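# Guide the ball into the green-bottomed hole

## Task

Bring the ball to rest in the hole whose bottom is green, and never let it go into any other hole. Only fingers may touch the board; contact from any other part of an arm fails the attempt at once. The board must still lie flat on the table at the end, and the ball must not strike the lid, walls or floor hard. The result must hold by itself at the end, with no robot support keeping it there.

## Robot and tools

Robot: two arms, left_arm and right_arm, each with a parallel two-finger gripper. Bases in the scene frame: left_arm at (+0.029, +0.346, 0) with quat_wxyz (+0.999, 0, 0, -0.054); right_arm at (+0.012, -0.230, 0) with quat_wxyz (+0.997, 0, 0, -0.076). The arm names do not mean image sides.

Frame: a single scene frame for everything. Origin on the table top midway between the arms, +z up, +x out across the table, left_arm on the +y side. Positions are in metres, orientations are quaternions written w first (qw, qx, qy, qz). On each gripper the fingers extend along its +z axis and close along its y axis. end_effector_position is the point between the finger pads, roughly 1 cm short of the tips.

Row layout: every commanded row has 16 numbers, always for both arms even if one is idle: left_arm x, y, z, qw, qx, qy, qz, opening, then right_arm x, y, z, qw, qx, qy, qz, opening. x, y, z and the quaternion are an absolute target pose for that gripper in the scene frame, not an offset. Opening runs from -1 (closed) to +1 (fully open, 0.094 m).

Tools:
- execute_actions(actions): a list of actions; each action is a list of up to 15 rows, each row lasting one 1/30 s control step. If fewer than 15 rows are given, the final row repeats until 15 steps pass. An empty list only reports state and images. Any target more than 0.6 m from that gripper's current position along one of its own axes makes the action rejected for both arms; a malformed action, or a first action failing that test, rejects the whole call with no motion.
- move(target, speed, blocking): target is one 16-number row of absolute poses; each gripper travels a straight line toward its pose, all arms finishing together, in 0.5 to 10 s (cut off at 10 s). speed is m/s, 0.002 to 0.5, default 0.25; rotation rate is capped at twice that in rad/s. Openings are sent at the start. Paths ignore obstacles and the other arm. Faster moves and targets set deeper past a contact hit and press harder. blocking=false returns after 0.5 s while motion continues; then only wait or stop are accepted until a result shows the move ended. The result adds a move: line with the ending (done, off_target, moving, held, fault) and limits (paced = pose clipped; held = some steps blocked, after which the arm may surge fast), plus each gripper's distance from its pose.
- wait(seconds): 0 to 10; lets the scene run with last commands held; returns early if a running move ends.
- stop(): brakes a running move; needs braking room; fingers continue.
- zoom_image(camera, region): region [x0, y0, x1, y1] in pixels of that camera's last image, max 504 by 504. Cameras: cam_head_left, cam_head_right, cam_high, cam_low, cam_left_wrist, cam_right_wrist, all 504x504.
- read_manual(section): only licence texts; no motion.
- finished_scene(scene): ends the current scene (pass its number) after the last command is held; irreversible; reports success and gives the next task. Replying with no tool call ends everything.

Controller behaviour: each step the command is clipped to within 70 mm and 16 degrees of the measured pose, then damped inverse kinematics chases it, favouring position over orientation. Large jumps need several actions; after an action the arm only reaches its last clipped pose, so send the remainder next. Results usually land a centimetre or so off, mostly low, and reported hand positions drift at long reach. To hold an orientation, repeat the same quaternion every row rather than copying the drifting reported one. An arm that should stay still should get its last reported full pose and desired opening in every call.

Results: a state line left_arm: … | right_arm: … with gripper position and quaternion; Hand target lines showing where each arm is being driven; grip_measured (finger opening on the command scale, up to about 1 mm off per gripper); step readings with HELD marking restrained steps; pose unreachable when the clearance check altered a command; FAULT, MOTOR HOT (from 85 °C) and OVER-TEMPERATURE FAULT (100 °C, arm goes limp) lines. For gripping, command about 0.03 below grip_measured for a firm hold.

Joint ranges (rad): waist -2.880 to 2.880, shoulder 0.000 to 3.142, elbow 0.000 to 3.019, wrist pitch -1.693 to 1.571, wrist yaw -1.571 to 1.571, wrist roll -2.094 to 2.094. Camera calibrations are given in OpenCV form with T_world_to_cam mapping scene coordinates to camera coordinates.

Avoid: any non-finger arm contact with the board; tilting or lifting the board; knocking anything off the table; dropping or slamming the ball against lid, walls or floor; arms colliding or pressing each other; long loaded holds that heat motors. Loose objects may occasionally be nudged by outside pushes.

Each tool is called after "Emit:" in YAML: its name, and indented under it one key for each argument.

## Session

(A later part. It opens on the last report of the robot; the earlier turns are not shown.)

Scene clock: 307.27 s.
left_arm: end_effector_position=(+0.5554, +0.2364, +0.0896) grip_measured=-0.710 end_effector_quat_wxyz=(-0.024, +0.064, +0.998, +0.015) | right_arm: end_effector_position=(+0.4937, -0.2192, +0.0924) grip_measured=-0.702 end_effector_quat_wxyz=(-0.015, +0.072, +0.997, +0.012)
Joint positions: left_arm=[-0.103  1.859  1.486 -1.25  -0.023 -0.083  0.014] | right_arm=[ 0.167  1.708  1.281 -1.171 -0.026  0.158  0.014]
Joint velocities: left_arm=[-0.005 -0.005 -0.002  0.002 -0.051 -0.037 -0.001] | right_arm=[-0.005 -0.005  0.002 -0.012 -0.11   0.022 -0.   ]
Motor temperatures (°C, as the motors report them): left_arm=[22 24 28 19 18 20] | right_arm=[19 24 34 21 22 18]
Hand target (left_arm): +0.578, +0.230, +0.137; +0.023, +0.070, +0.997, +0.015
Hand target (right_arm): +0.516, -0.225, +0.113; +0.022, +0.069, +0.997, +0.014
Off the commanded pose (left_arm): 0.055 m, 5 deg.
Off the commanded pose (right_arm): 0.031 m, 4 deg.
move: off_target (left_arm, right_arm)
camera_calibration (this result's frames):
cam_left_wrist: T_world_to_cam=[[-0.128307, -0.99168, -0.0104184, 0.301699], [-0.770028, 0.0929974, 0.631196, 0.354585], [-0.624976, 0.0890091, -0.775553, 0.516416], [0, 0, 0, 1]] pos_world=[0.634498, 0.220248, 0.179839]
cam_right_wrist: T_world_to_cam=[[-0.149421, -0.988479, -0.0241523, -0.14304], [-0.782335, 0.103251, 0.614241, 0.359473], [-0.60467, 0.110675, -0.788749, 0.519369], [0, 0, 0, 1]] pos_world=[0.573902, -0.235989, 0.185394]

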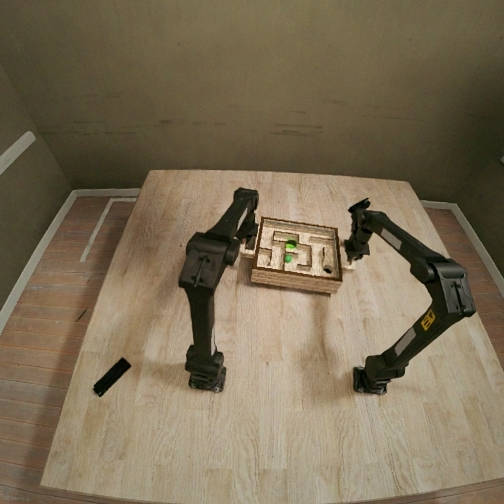

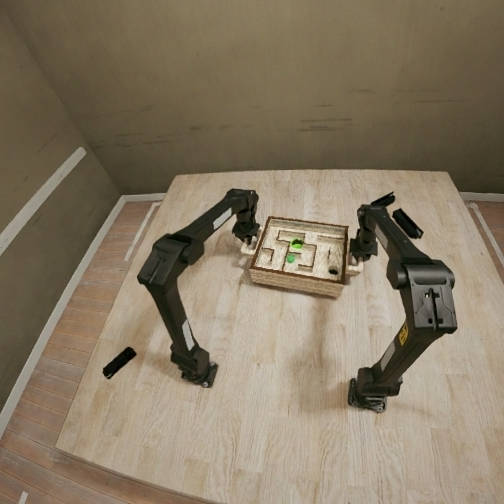

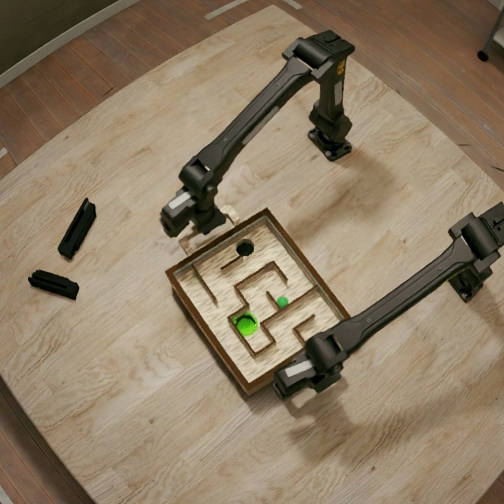

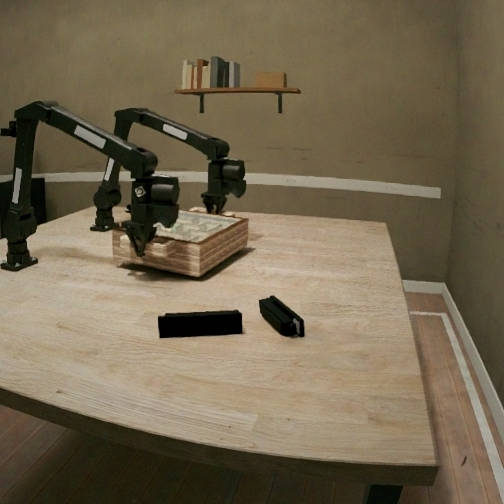

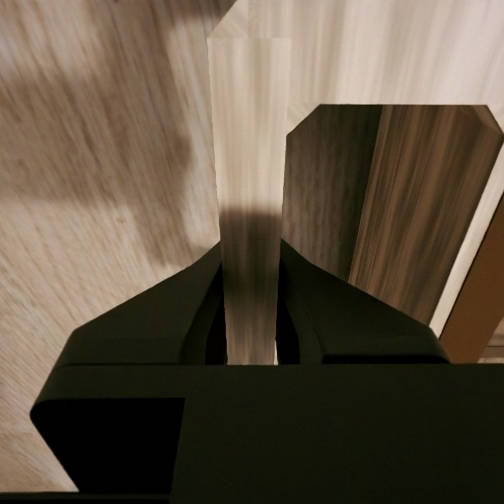

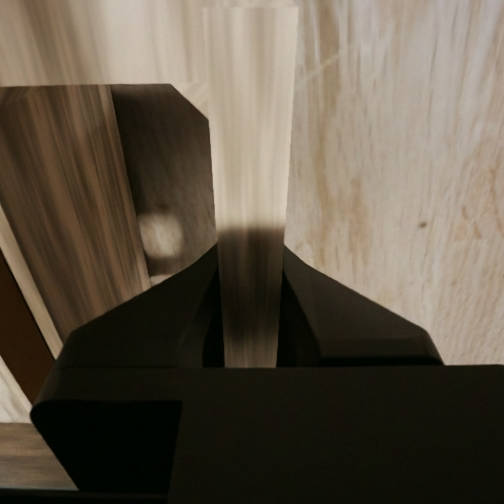

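Emit:
move:
  target: [0.58,0.229,0.155,0.03,0.0698,0.996,0.025,-0.8,0.517,-0.225,0.114,0.03,0.0698,0.996,0.025,-0.8]
  speed: 0.04

Emit:
zoom_image:
  camera: "cam_high"
  region: [140,180,370,410]

Scene clock: 312.30 s.
left_arm: end_effector_position=(+0.5545, +0.2370, +0.0949) grip_measured=-0.710 end_effector_quat_wxyz=(-0.027, +0.067, +0.997, +0.028) | right_arm: end_effector_position=(+0.4910, -0.2179, +0.0837) grip_measured=-0.702 end_effector_quat_wxyz=(-0.018, +0.073, +0.997, +0.023)
Joint positions: left_arm=[-0.109  1.857  1.497 -1.273 -0.047 -0.085  0.014] | right_arm=[ 0.162  1.715  1.264 -1.152 -0.049  0.155  0.014]
Joint velocities: left_arm=[-0.005  0.005 -0.007 -0.022 -0.007 -0.007 -0.001] | right_arm=[-0.015 -0.005  0.017 -0.007  0.007 -0.051 -0.   ]
Motor temperatures (°C, as the motors report them): left_arm=[22 24 28 19 18 20] | right_arm=[19 24 34 21 22 18]
Hand target (left_arm): +0.577, +0.230, +0.154; +0.030, +0.070, +0.997, +0.025
Hand target (right_arm): +0.515, -0.225, +0.115; +0.030, +0.070, +0.997, +0.024
Off the commanded pose (left_arm): 0.066 m, 7 deg.
Off the commanded pose (right_arm): 0.041 m, 6 deg.
move: off_target (left_arm, right_arm)
camera_calibration (this result's frames):
cam_left_wrist: T_world_to_cam=[[-0.134662, -0.990279, -0.0348337, 0.307723], [-0.76681, 0.0818798, 0.63663, 0.350836], [-0.62759, 0.112441, -0.770382, 0.515327], [0, 0, 0, 1]] pos_world=[0.633877, 0.218062, 0.184364]
cam_right_wrist: T_world_to_cam=[[-0.15291, -0.987169, -0.0459934, -0.138493], [-0.778834, 0.09173, 0.620486, 0.357854], [-0.608306, 0.1307, -0.782868, 0.516485], [0, 0, 0, 1]] pos_world=[0.571713, -0.237046, 0.175926]

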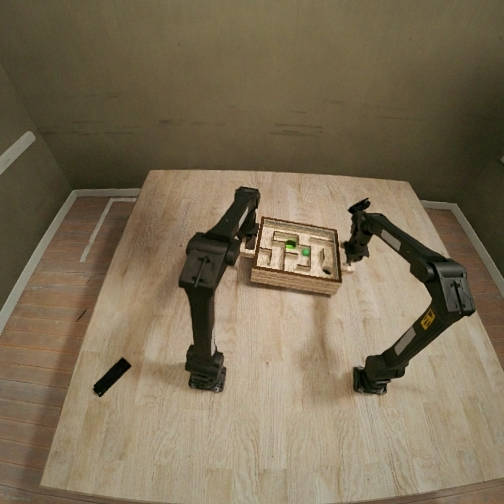

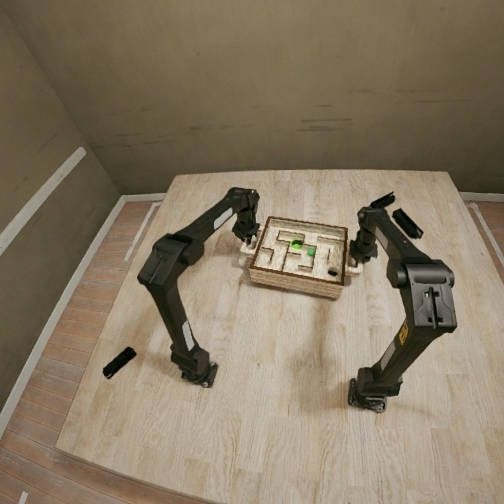

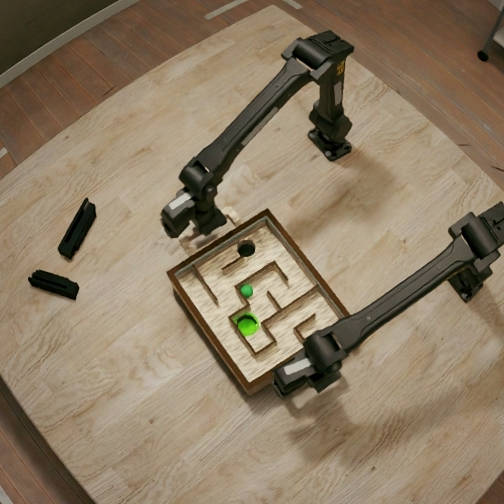

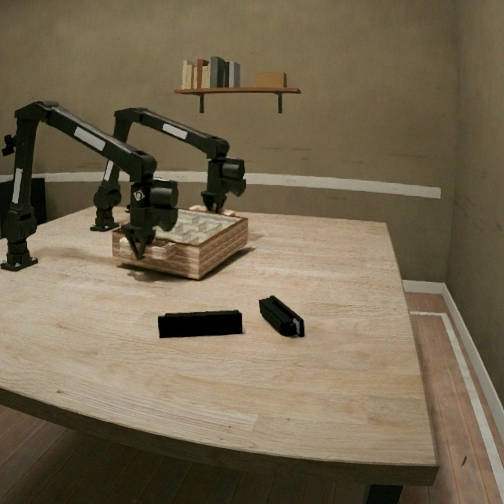

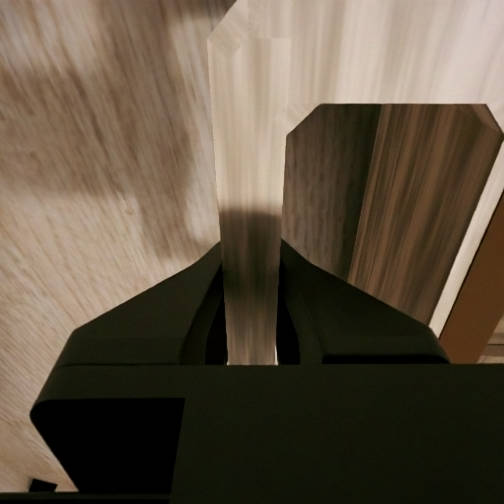

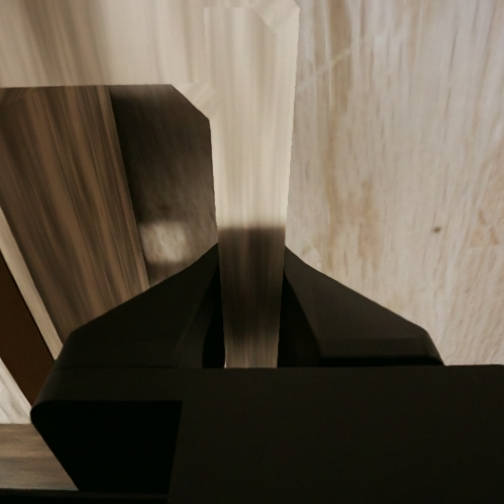

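Region (140, 180, 370, 410) of cam_high's 504x504 image, scaled by 2.191, with more detail than that image has.

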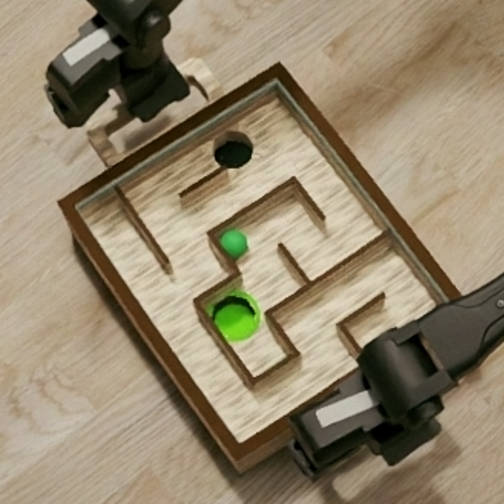

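Emit:
move:
  target: [0.58,0.225,0.114,0.022,0.0698,0.996,-0.02,-0.8,0.517,-0.229,0.146,0.022,0.0698,0.996,-0.02,-0.8]
  speed: 0.04

Emit:
zoom_image:
  camera: "cam_high"
  region: [140,180,370,410]

Scene clock: 318.17 s.
left_arm: end_effector_position=(+0.5581, +0.2251, +0.0836) grip_measured=-0.710 end_effector_quat_wxyz=(-0.022, +0.070, +0.997, -0.010) | right_arm: end_effector_position=(+0.4924, -0.2304, +0.0980) grip_measured=-0.702 end_effector_quat_wxyz=(-0.026, +0.076, +0.997, -0.015)
Joint positions: left_arm=[-0.106  1.87   1.485 -1.227  0.026 -0.075  0.014] | right_arm=[ 0.162  1.716  1.307 -1.217  0.025  0.162  0.014]
Joint velocities: left_arm=[-0.005 -0.005 -0.012  0.002  0.007  0.007 -0.001] | right_arm=[-0.005 -0.005  0.012  0.002  0.081 -0.066  0.   ]
Motor temperatures (°C, as the motors report them): left_arm=[22 24 28 19 18 20] | right_arm=[19 24 33 21 22 18]
Hand target (left_arm): +0.579, +0.225, +0.114; +0.022, +0.071, +0.997, -0.020
Hand target (right_arm): +0.513, -0.229, +0.146; +0.023, +0.070, +0.997, -0.020
Off the commanded pose (left_arm): 0.037 m, 5 deg.
Off the commanded pose (right_arm): 0.054 m, 6 deg.
move: off_target (left_arm, right_arm)
camera_calibration (this result's frames):
cam_left_wrist: T_world_to_cam=[[-0.137399, -0.989712, 0.0398975, 0.291153], [-0.769926, 0.132054, 0.624321, 0.353227], [-0.623166, 0.055063, -0.780149, 0.521575], [0, 0, 0, 1]] pos_world=[0.636991, 0.212793, 0.174763]
cam_right_wrist: T_world_to_cam=[[-0.156288, -0.987223, 0.0310501, -0.155885], [-0.764319, 0.140792, 0.62928, 0.354518], [-0.625612, 0.0746168, -0.776558, 0.525112], [0, 0, 0, 1]] pos_world=[0.575118, -0.242989, 0.189529]

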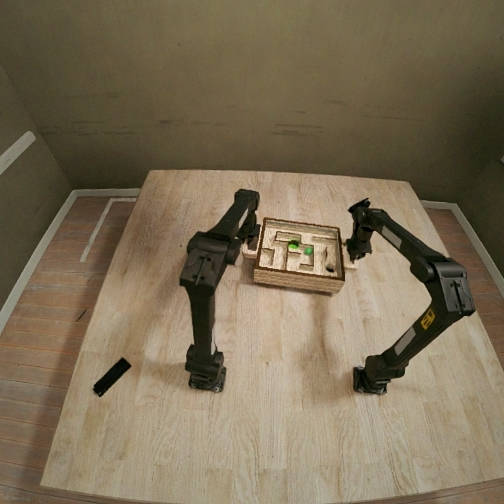

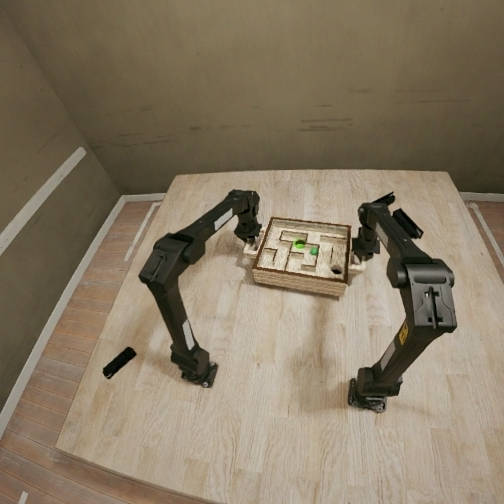

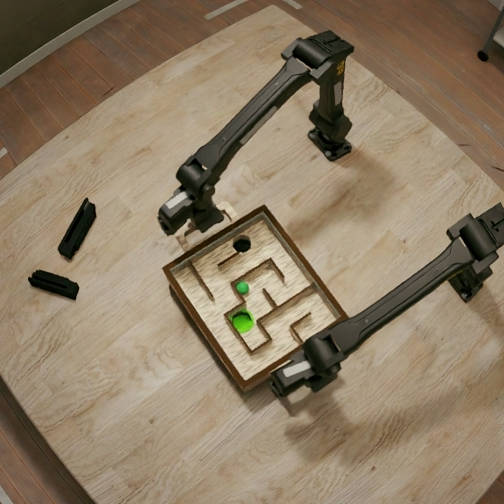

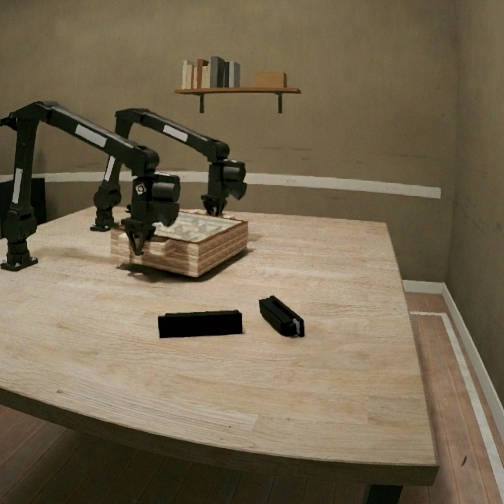

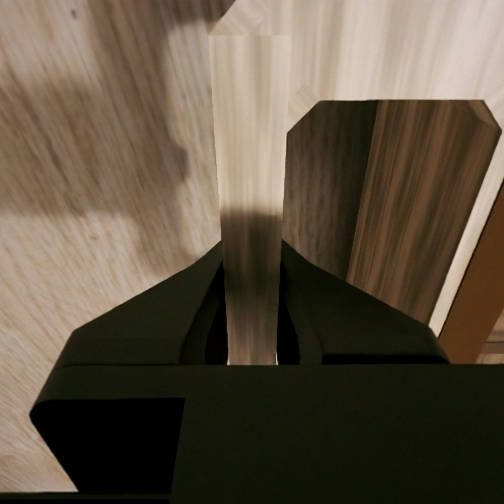

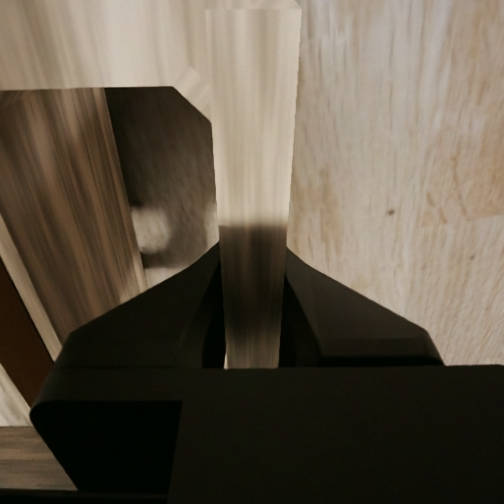

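Region (140, 180, 370, 410) of cam_high's 504x504 image, scaled by 2.191, with more detail than that image has.

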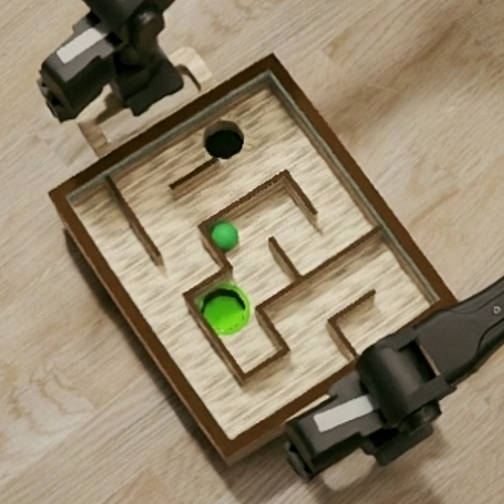

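More +y tilt, slightly less far.

Emit:
move:
  target: [0.58,0.225,0.108,0.03,0.0698,0.996,-0.03,-0.8,0.517,-0.229,0.162,0.03,0.0698,0.996,-0.03,-0.8]
  speed: 0.04

Emit:
zoom_image:
  camera: "cam_high"
  region: [140,180,370,410]

Scene clock: 324.00 s.
left_arm: end_effector_position=(+0.5589, +0.2215, +0.0705) grip_measured=-0.710 end_effector_quat_wxyz=(-0.021, +0.071, +0.997, -0.024) | right_arm: end_effector_position=(+0.4910, -0.2331, +0.1052) grip_measured=-0.702 end_effector_quat_wxyz=(-0.027, +0.078, +0.996, -0.030)
Joint positions: left_arm=[-0.104  1.884  1.469 -1.191  0.053 -0.069  0.014] | right_arm=[ 0.167  1.707  1.315 -1.237  0.056  0.172  0.014]
Joint velocities: left_arm=[ 0.005 -0.005  0.002 -0.032 -0.022  0.007  0.001] | right_arm=[-0.005 -0.005 -0.007  0.002 -0.007  0.051 -0.   ]
Motor temperatures (°C, as the motors report them): left_arm=[22 24 27 19 18 20] | right_arm=[19 24 33 21 22 18]
Hand target (left_arm): +0.579, +0.225, +0.108; +0.030, +0.070, +0.997, -0.029
Hand target (right_arm): +0.512, -0.229, +0.162; +0.030, +0.069, +0.997, -0.029
Off the commanded pose (left_arm): 0.043 m, 6 deg.
Off the commanded pose (right_arm): 0.063 m, 7 deg.
move: off_target (left_arm, right_arm)
camera_calibration (this result's frames):
cam_left_wrist: T_world_to_cam=[[-0.139772, -0.987935, 0.0666899, 0.28734], [-0.769235, 0.150746, 0.620929, 0.358208], [-0.623491, 0.0354886, -0.781024, 0.516594], [0, 0, 0, 1]] pos_world=[0.6378, 0.211542, 0.161888]
cam_right_wrist: T_world_to_cam=[[-0.158942, -0.985332, 0.0621112, -0.160525], [-0.762235, 0.162452, 0.626584, 0.353547], [-0.627483, 0.0522472, -0.776875, 0.525743], [0, 0, 0, 1]] pos_world=[0.573867, -0.243074, 0.19688]

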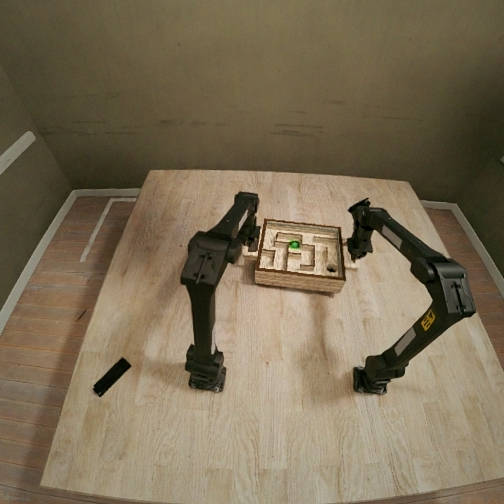

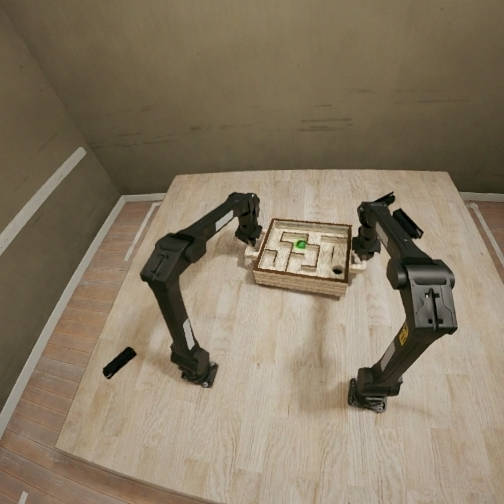

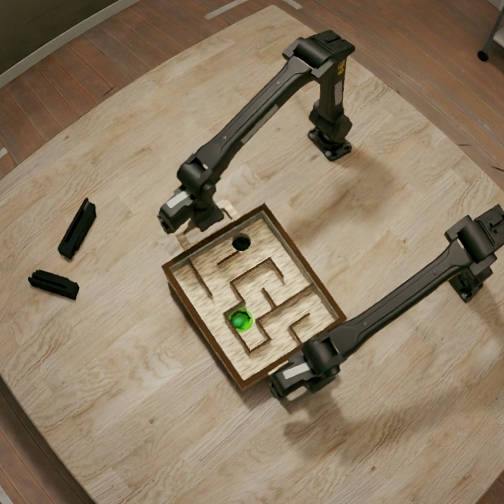

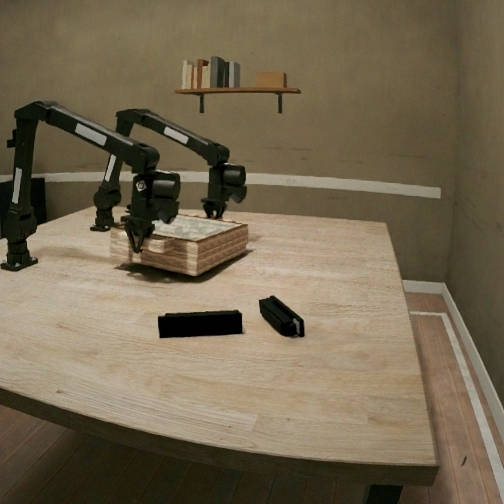

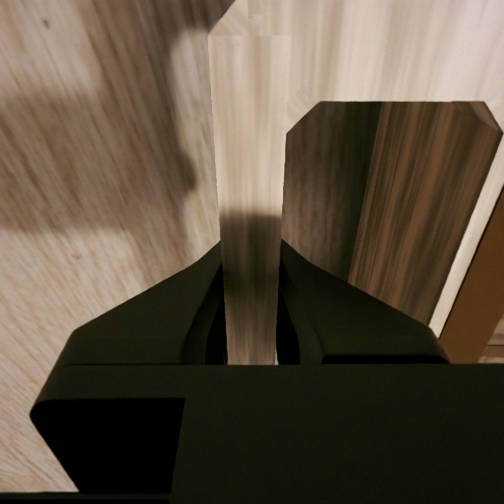

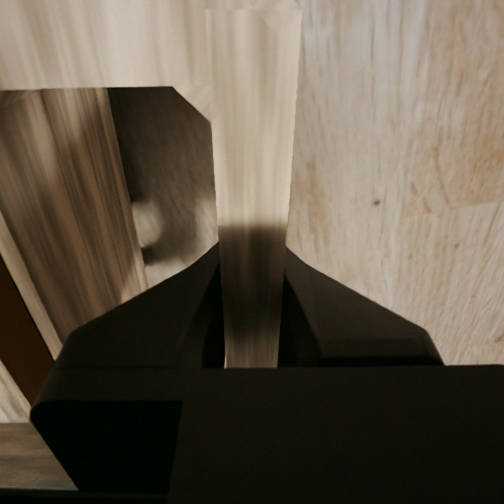

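Region (140, 180, 370, 410) of cam_high's 504x504 image, scaled by 2.191, with more detail than that image has.

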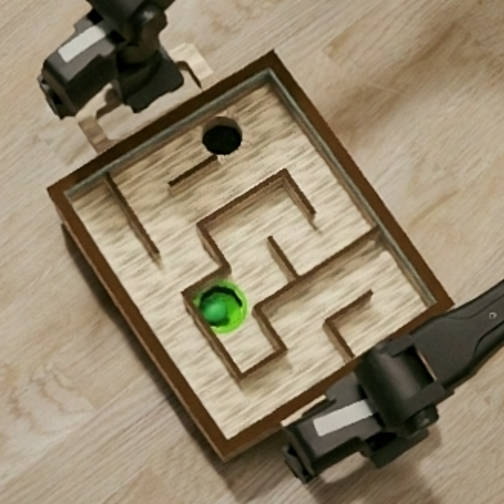

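In. Level and lower.

Emit:
move:
  target: [0.58,0.227,0.085,0.05,0.0698,0.9976,0,-0.8,0.517,-0.227,0.095,0.05,0.0698,0.9976,0,-0.8]
  speed: 0.04

Emit:
move:
  target: [0.575,0.227,0.055,0.03,0.0698,0.9976,0,-0.8,0.51,-0.227,0.063,0.03,0.0698,0.9976,0,-0.8]
  speed: 0.03

Scene clock: 329.53 s.
left_arm: end_effector_position=(+0.5663, +0.2289, +0.0589) grip_measured=-0.710 end_effector_quat_wxyz=(+0.009, +0.071, +0.997, -0.002) | right_arm: end_effector_position=(+0.5006, -0.2262, +0.0772) grip_measured=-0.702 end_effector_quat_wxyz=(+0.016, +0.077, +0.997, -0.005)
Joint positions: left_arm=[-0.104  1.878  1.428 -1.103  0.002 -0.071  0.014] | right_arm=[ 0.166  1.708  1.236 -1.068  0.013  0.168  0.014]
Joint velocities: left_arm=[-0.015 -0.015 -0.002  0.012  0.007  0.037  0.   ] | right_arm=[-0.005 -0.005 -0.007  0.002 -0.007  0.037  0.   ]
Motor temperatures (°C, as the motors report them): left_arm=[22 24 27 19 18 20] | right_arm=[19 24 33 21 22 18]
Hand target (left_arm): +0.579, +0.227, +0.085; +0.049, +0.070, +0.996, -0.000
Hand target (right_arm): +0.517, -0.227, +0.096; +0.050, +0.069, +0.996, -0.000
Off the commanded pose (left_arm): 0.029 m, 5 deg.
Off the commanded pose (right_arm): 0.024 m, 4 deg.
move: off_target (left_arm, right_arm)
camera_calibration (this result's frames):
cam_left_wrist: T_world_to_cam=[[-0.141791, -0.989704, 0.0195163, 0.300772], [-0.807044, 0.126994, 0.576673, 0.399441], [-0.573214, 0.0660168, -0.816742, 0.478561], [0, 0, 0, 1]] pos_world=[0.639332, 0.215356, 0.154644]
cam_right_wrist: T_world_to_cam=[[-0.159853, -0.987131, 0.00433528, -0.145914], [-0.815655, 0.134555, 0.562674, 0.402723], [-0.556017, 0.0864088, -0.826667, 0.485442], [0, 0, 0, 1]] pos_world=[0.575072, -0.240171, 0.17533]

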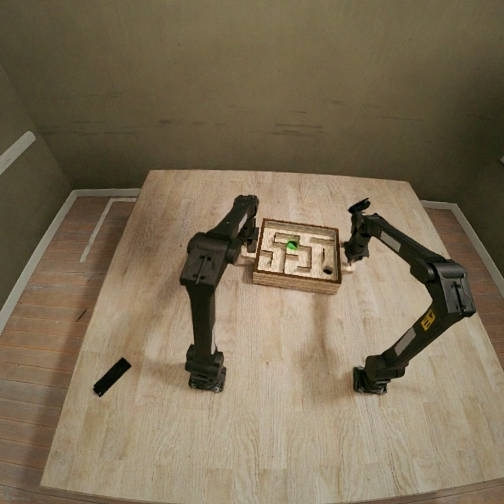

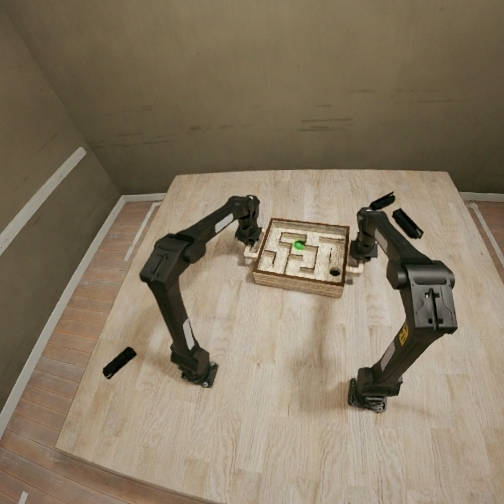

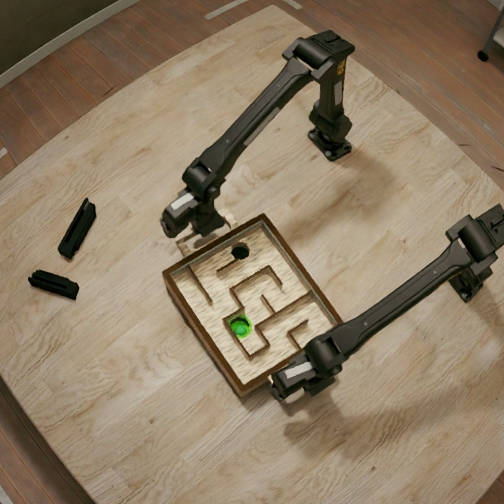

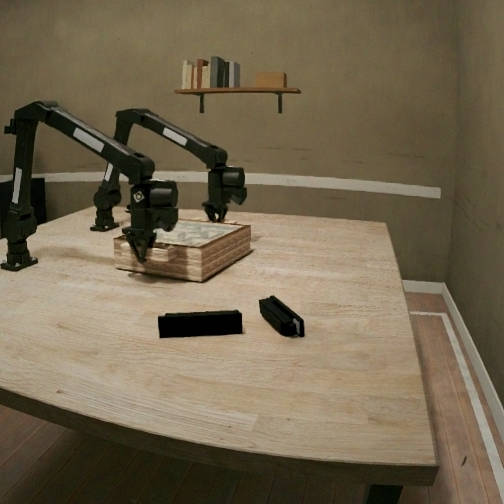

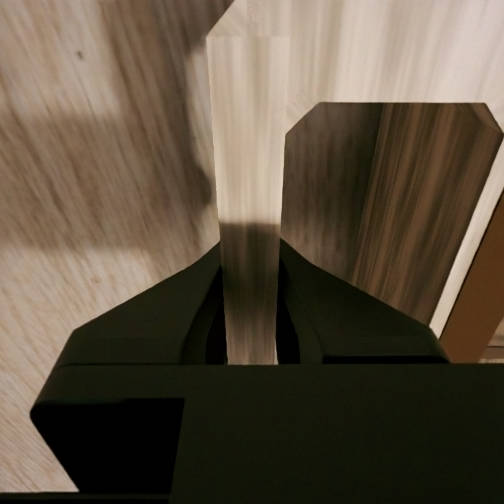

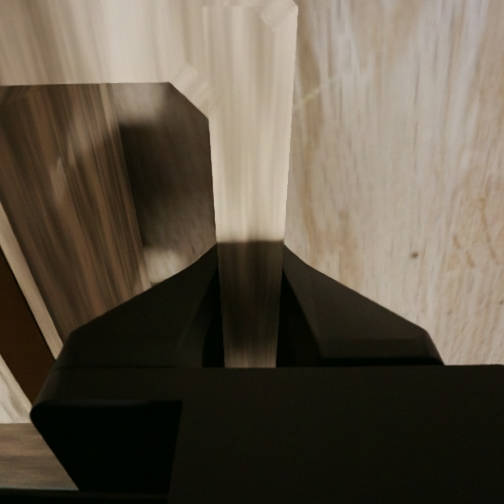

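Scene clock: 330.47 s.
left_arm: end_effector_position=(+0.5657, +0.2284, +0.0580) grip_measured=-0.710 end_effector_quat_wxyz=(+0.009, +0.074, +0.997, -0.002) | right_arm: end_effector_position=(+0.4957, -0.2261, +0.0682) grip_measured=-0.702 end_effector_quat_wxyz=(+0.011, +0.082, +0.997, -0.003)
Joint positions: left_arm=[-0.105  1.878  1.425 -1.099  0.002 -0.065  0.014] | right_arm=[ 0.165  1.713  1.217 -1.054  0.008  0.176  0.014]
Joint velocities: left_arm=[ 0.005  0.015  0.007 -0.007  0.037  0.007  0.   ] | right_arm=[-0.005  0.005 -0.002  0.007 -0.007 -0.051 -0.   ]
Motor temperatures (°C, as the motors report them): left_arm=[22 24 27 19 18 20] | right_arm=[19 24 33 21 22 18]
Hand target (left_arm): +0.575, +0.227, +0.055; +0.030, +0.070, +0.997, -0.000
Hand target (right_arm): +0.510, -0.227, +0.063; +0.030, +0.070, +0.997, -0.000
Off the commanded pose (left_arm): 0.010 m, 2 deg.
Off the commanded pose (right_arm): 0.015 m, 3 deg.
move: off_target (right_arm)
camera_calibration (this result's frames):
cam_left_wrist: T_world_to_cam=[[-0.148611, -0.988696, 0.0198681, 0.303739], [-0.806768, 0.132835, 0.575743, 0.398098], [-0.571874, 0.0695328, -0.817389, 0.475978], [0, 0, 0, 1]] pos_world=[0.638511, 0.214329, 0.153822]
cam_right_wrist: T_world_to_cam=[[-0.168717, -0.985664, 0.000630402, -0.141583], [-0.808801, 0.138809, 0.571466, 0.400642], [-0.563361, 0.0959063, -0.820626, 0.48067], [0, 0, 0, 1]] pos_world=[0.570943, -0.241265, 0.165586]

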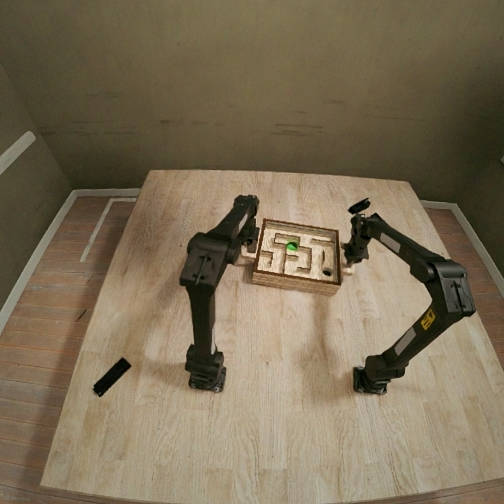

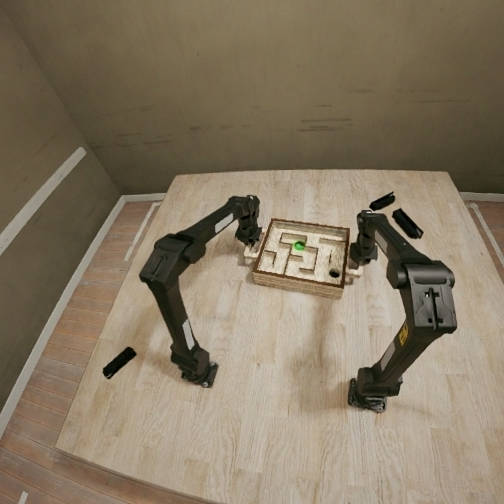

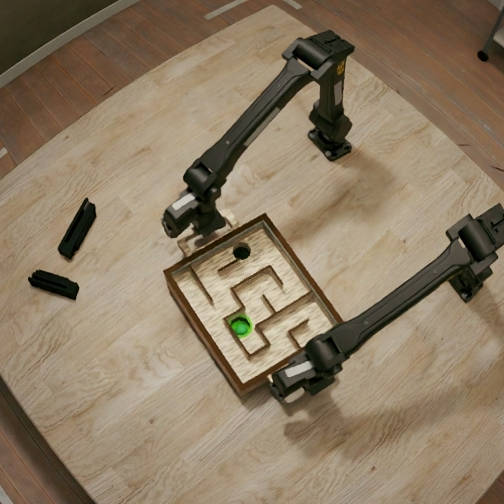

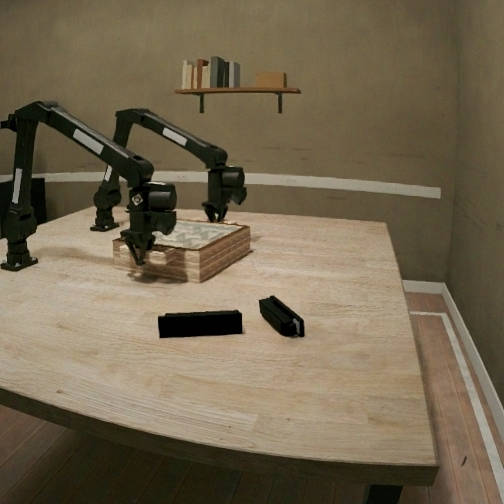

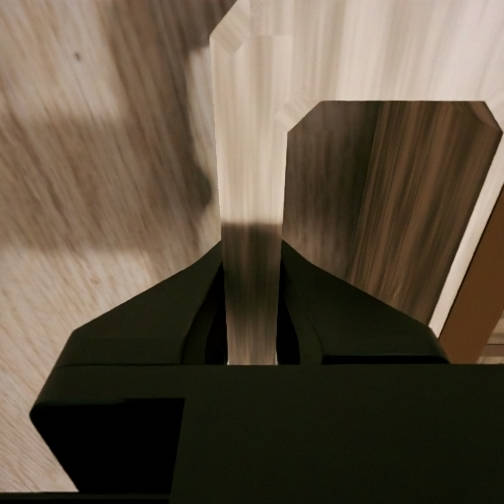

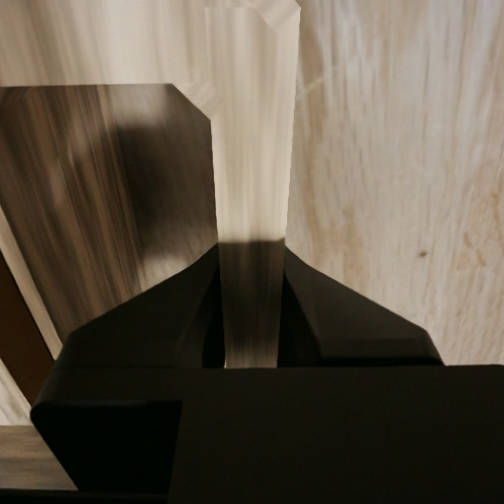

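Flat. Release, then rise.

Emit:
move:
  target: [0.57,0.228,0.062,0.012,0.0698,0.9976,0,-0.3,0.5,-0.226,0.072,0.012,0.0698,0.9976,0,-0.3]

Emit:
move:
  target: [0.57,0.228,0.16,0.012,0.0698,0.9976,0,-0.3,0.5,-0.226,0.17,0.012,0.0698,0.9976,0,-0.3]
  speed: 0.15

Scene clock: 334.03 s.
left_arm: end_effector_position=(+0.5657, +0.2287, +0.0580) grip_measured=-0.303 end_effector_quat_wxyz=(+0.009, +0.073, +0.997, -0.001) | right_arm: end_effector_position=(+0.4953, -0.2255, +0.0680) grip_measured=-0.302 end_effector_quat_wxyz=(+0.010, +0.075, +0.997, -0.001)
Joint positions: left_arm=[-0.105  1.878  1.425 -1.099  0.    -0.067  0.033] | right_arm=[ 0.165  1.713  1.216 -1.054  0.004  0.163  0.033]
Joint velocities: left_arm=[-0.005 -0.005  0.002 -0.007 -0.007  0.007  0.001] | right_arm=[ 0.005 -0.005  0.002  0.007 -0.037 -0.037  0.   ]
Motor temperatures (°C, as the motors report them): left_arm=[22 24 26 19 18 20] | right_arm=[19 24 33 21 22 18]
Hand target (left_arm): +0.570, +0.228, +0.062; +0.012, +0.070, +0.997, -0.000
Hand target (right_arm): +0.500, -0.226, +0.072; +0.012, +0.070, +0.997, +0.000
Off the commanded pose (left_arm): 0.006 m, 1 deg.
Off the commanded pose (right_arm): 0.006 m, 1 deg.
move: done
camera_calibration (this result's frames):
cam_left_wrist: T_world_to_cam=[[-0.145935, -0.989131, 0.0179909, 0.302767], [-0.807134, 0.12956, 0.575977, 0.398978], [-0.572047, 0.0695342, -0.817268, 0.47603], [0, 0, 0, 1]] pos_world=[0.638525, 0.214684, 0.153795]
cam_right_wrist: T_world_to_cam=[[-0.156229, -0.987718, -0.00234253, -0.147508], [-0.80998, 0.126758, 0.572595, 0.398231], [-0.565265, 0.091353, -0.819835, 0.480072], [0, 0, 0, 1]] pos_world=[0.570882, -0.240032, 0.165209]

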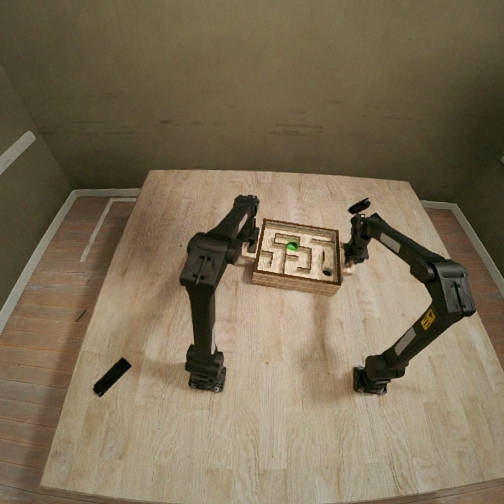

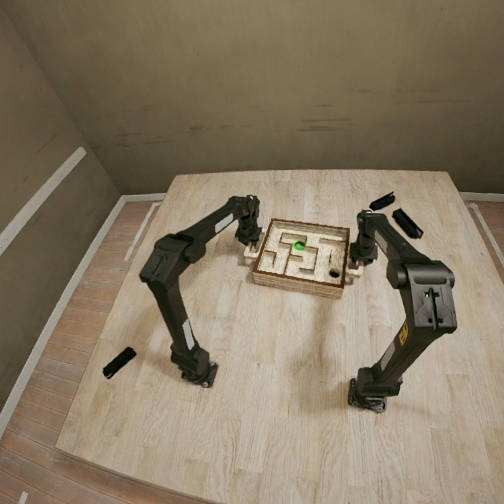

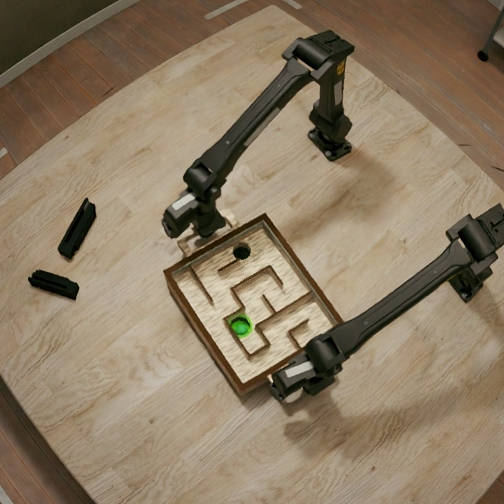

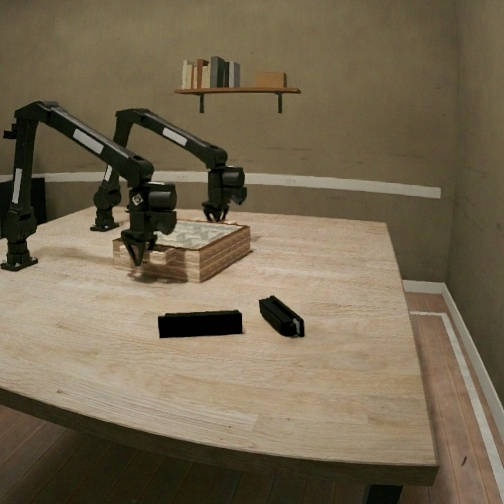

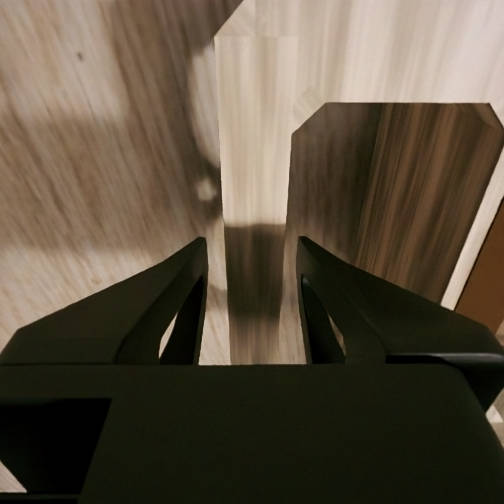

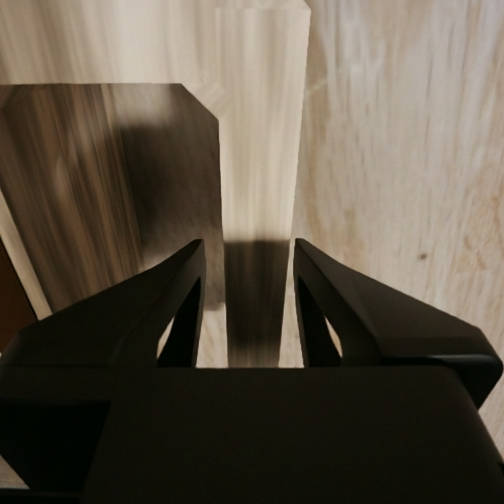

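Scene clock: 335.13 s.
left_arm: end_effector_position=(+0.5612, +0.2297, +0.1438) grip_measured=-0.303 end_effector_quat_wxyz=(-0.001, +0.073, +0.997, +0.000) | right_arm: end_effector_position=(+0.4882, -0.2256, +0.1549) grip_measured=-0.302 end_effector_quat_wxyz=(-0.002, +0.075, +0.997, -0.002)
Joint positions: left_arm=[-0.105  1.802  1.554 -1.326  0.    -0.067  0.033] | right_arm=[ 0.165  1.625  1.348 -1.298  0.004  0.163  0.033]
Joint velocities: left_arm=[ 0.015  0.005  0.002 -0.007  0.037  0.139  0.   ] | right_arm=[ 0.005  0.015  0.002  0.007  0.022 -0.022 -0.   ]
Motor temperatures (°C, as the motors report them): left_arm=[22 24 26 19 18 20] | right_arm=[19 24 33 21 22 18]
Hand target (left_arm): +0.571, +0.228, +0.160; +0.012, +0.070, +0.997, -0.000
Hand target (right_arm): +0.497, -0.226, +0.171; +0.012, +0.070, +0.997, -0.000
Off the commanded pose (left_arm): 0.018 m, 2 deg.
Off the commanded pose (right_arm): 0.019 m, 2 deg.
move: off_target (left_arm, right_arm)
camera_calibration (this result's frames):
cam_left_wrist: T_world_to_cam=[[-0.145568, -0.98921, 0.0165263, 0.301555], [-0.794707, 0.126863, 0.593588, 0.336913], [-0.58928, 0.0732741, -0.804599, 0.550519], [0, 0, 0, 1]] pos_world=[0.636054, 0.215221, 0.237976]
cam_right_wrist: T_world_to_cam=[[-0.155481, -0.987837, 0.00183894, -0.149538], [-0.795631, 0.126332, 0.592462, 0.332576], [-0.585488, 0.0906536, -0.805596, 0.55483], [0, 0, 0, 1]] pos_world=[0.566204, -0.240032, 0.250205]

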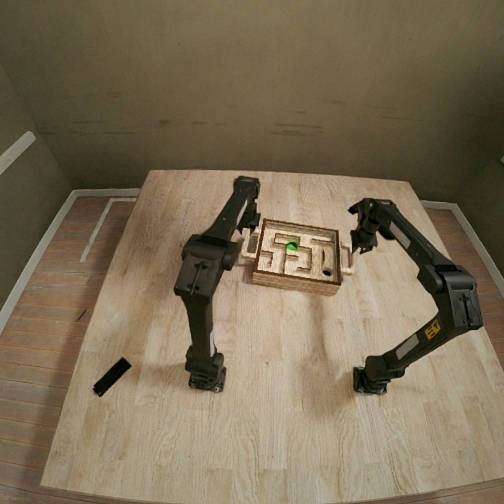

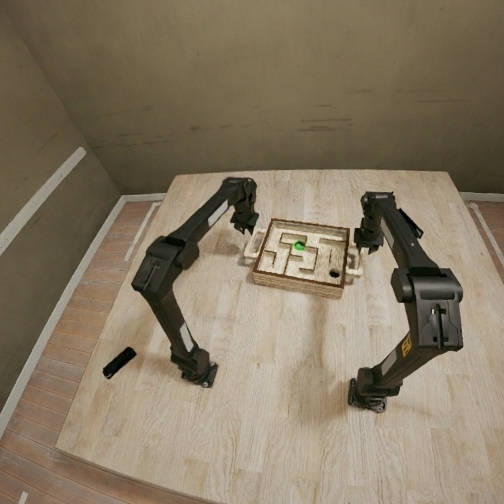

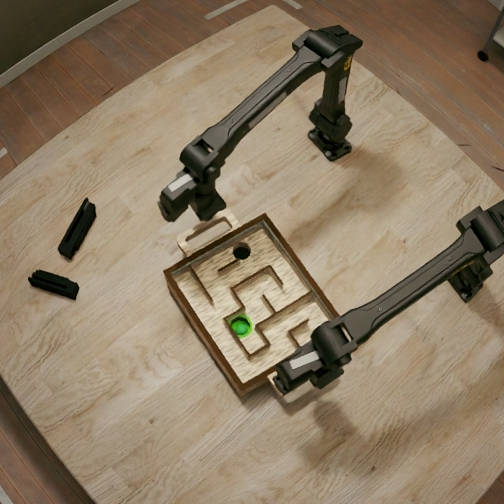

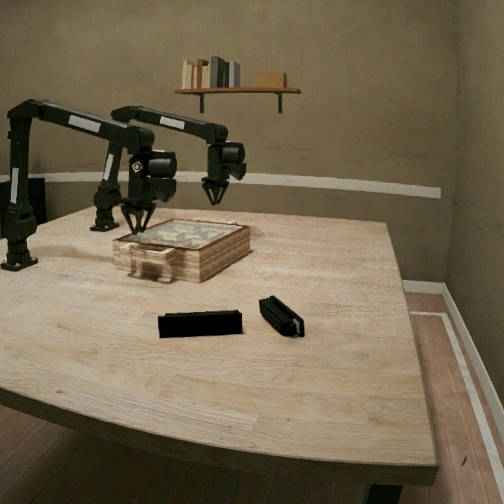

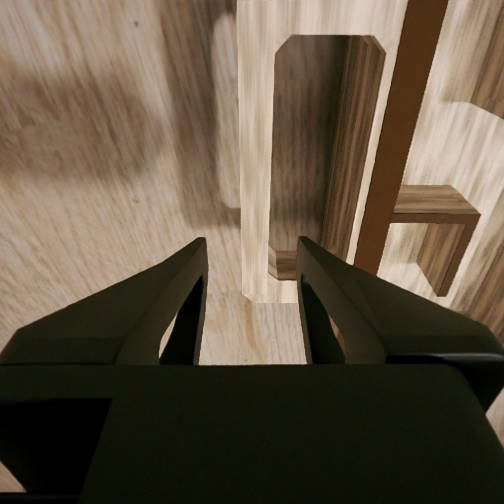

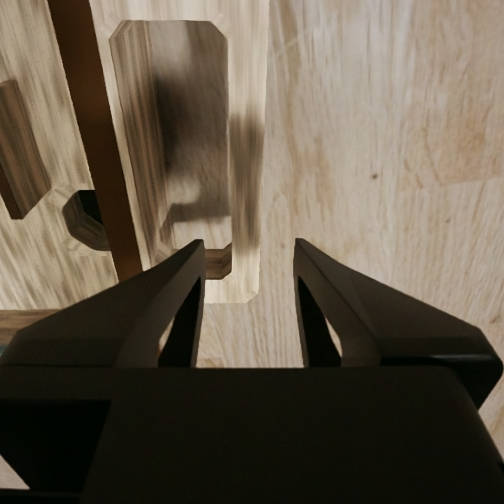

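Emit:
finished_scene:
  scene: 1

The scene is finished: the task was done.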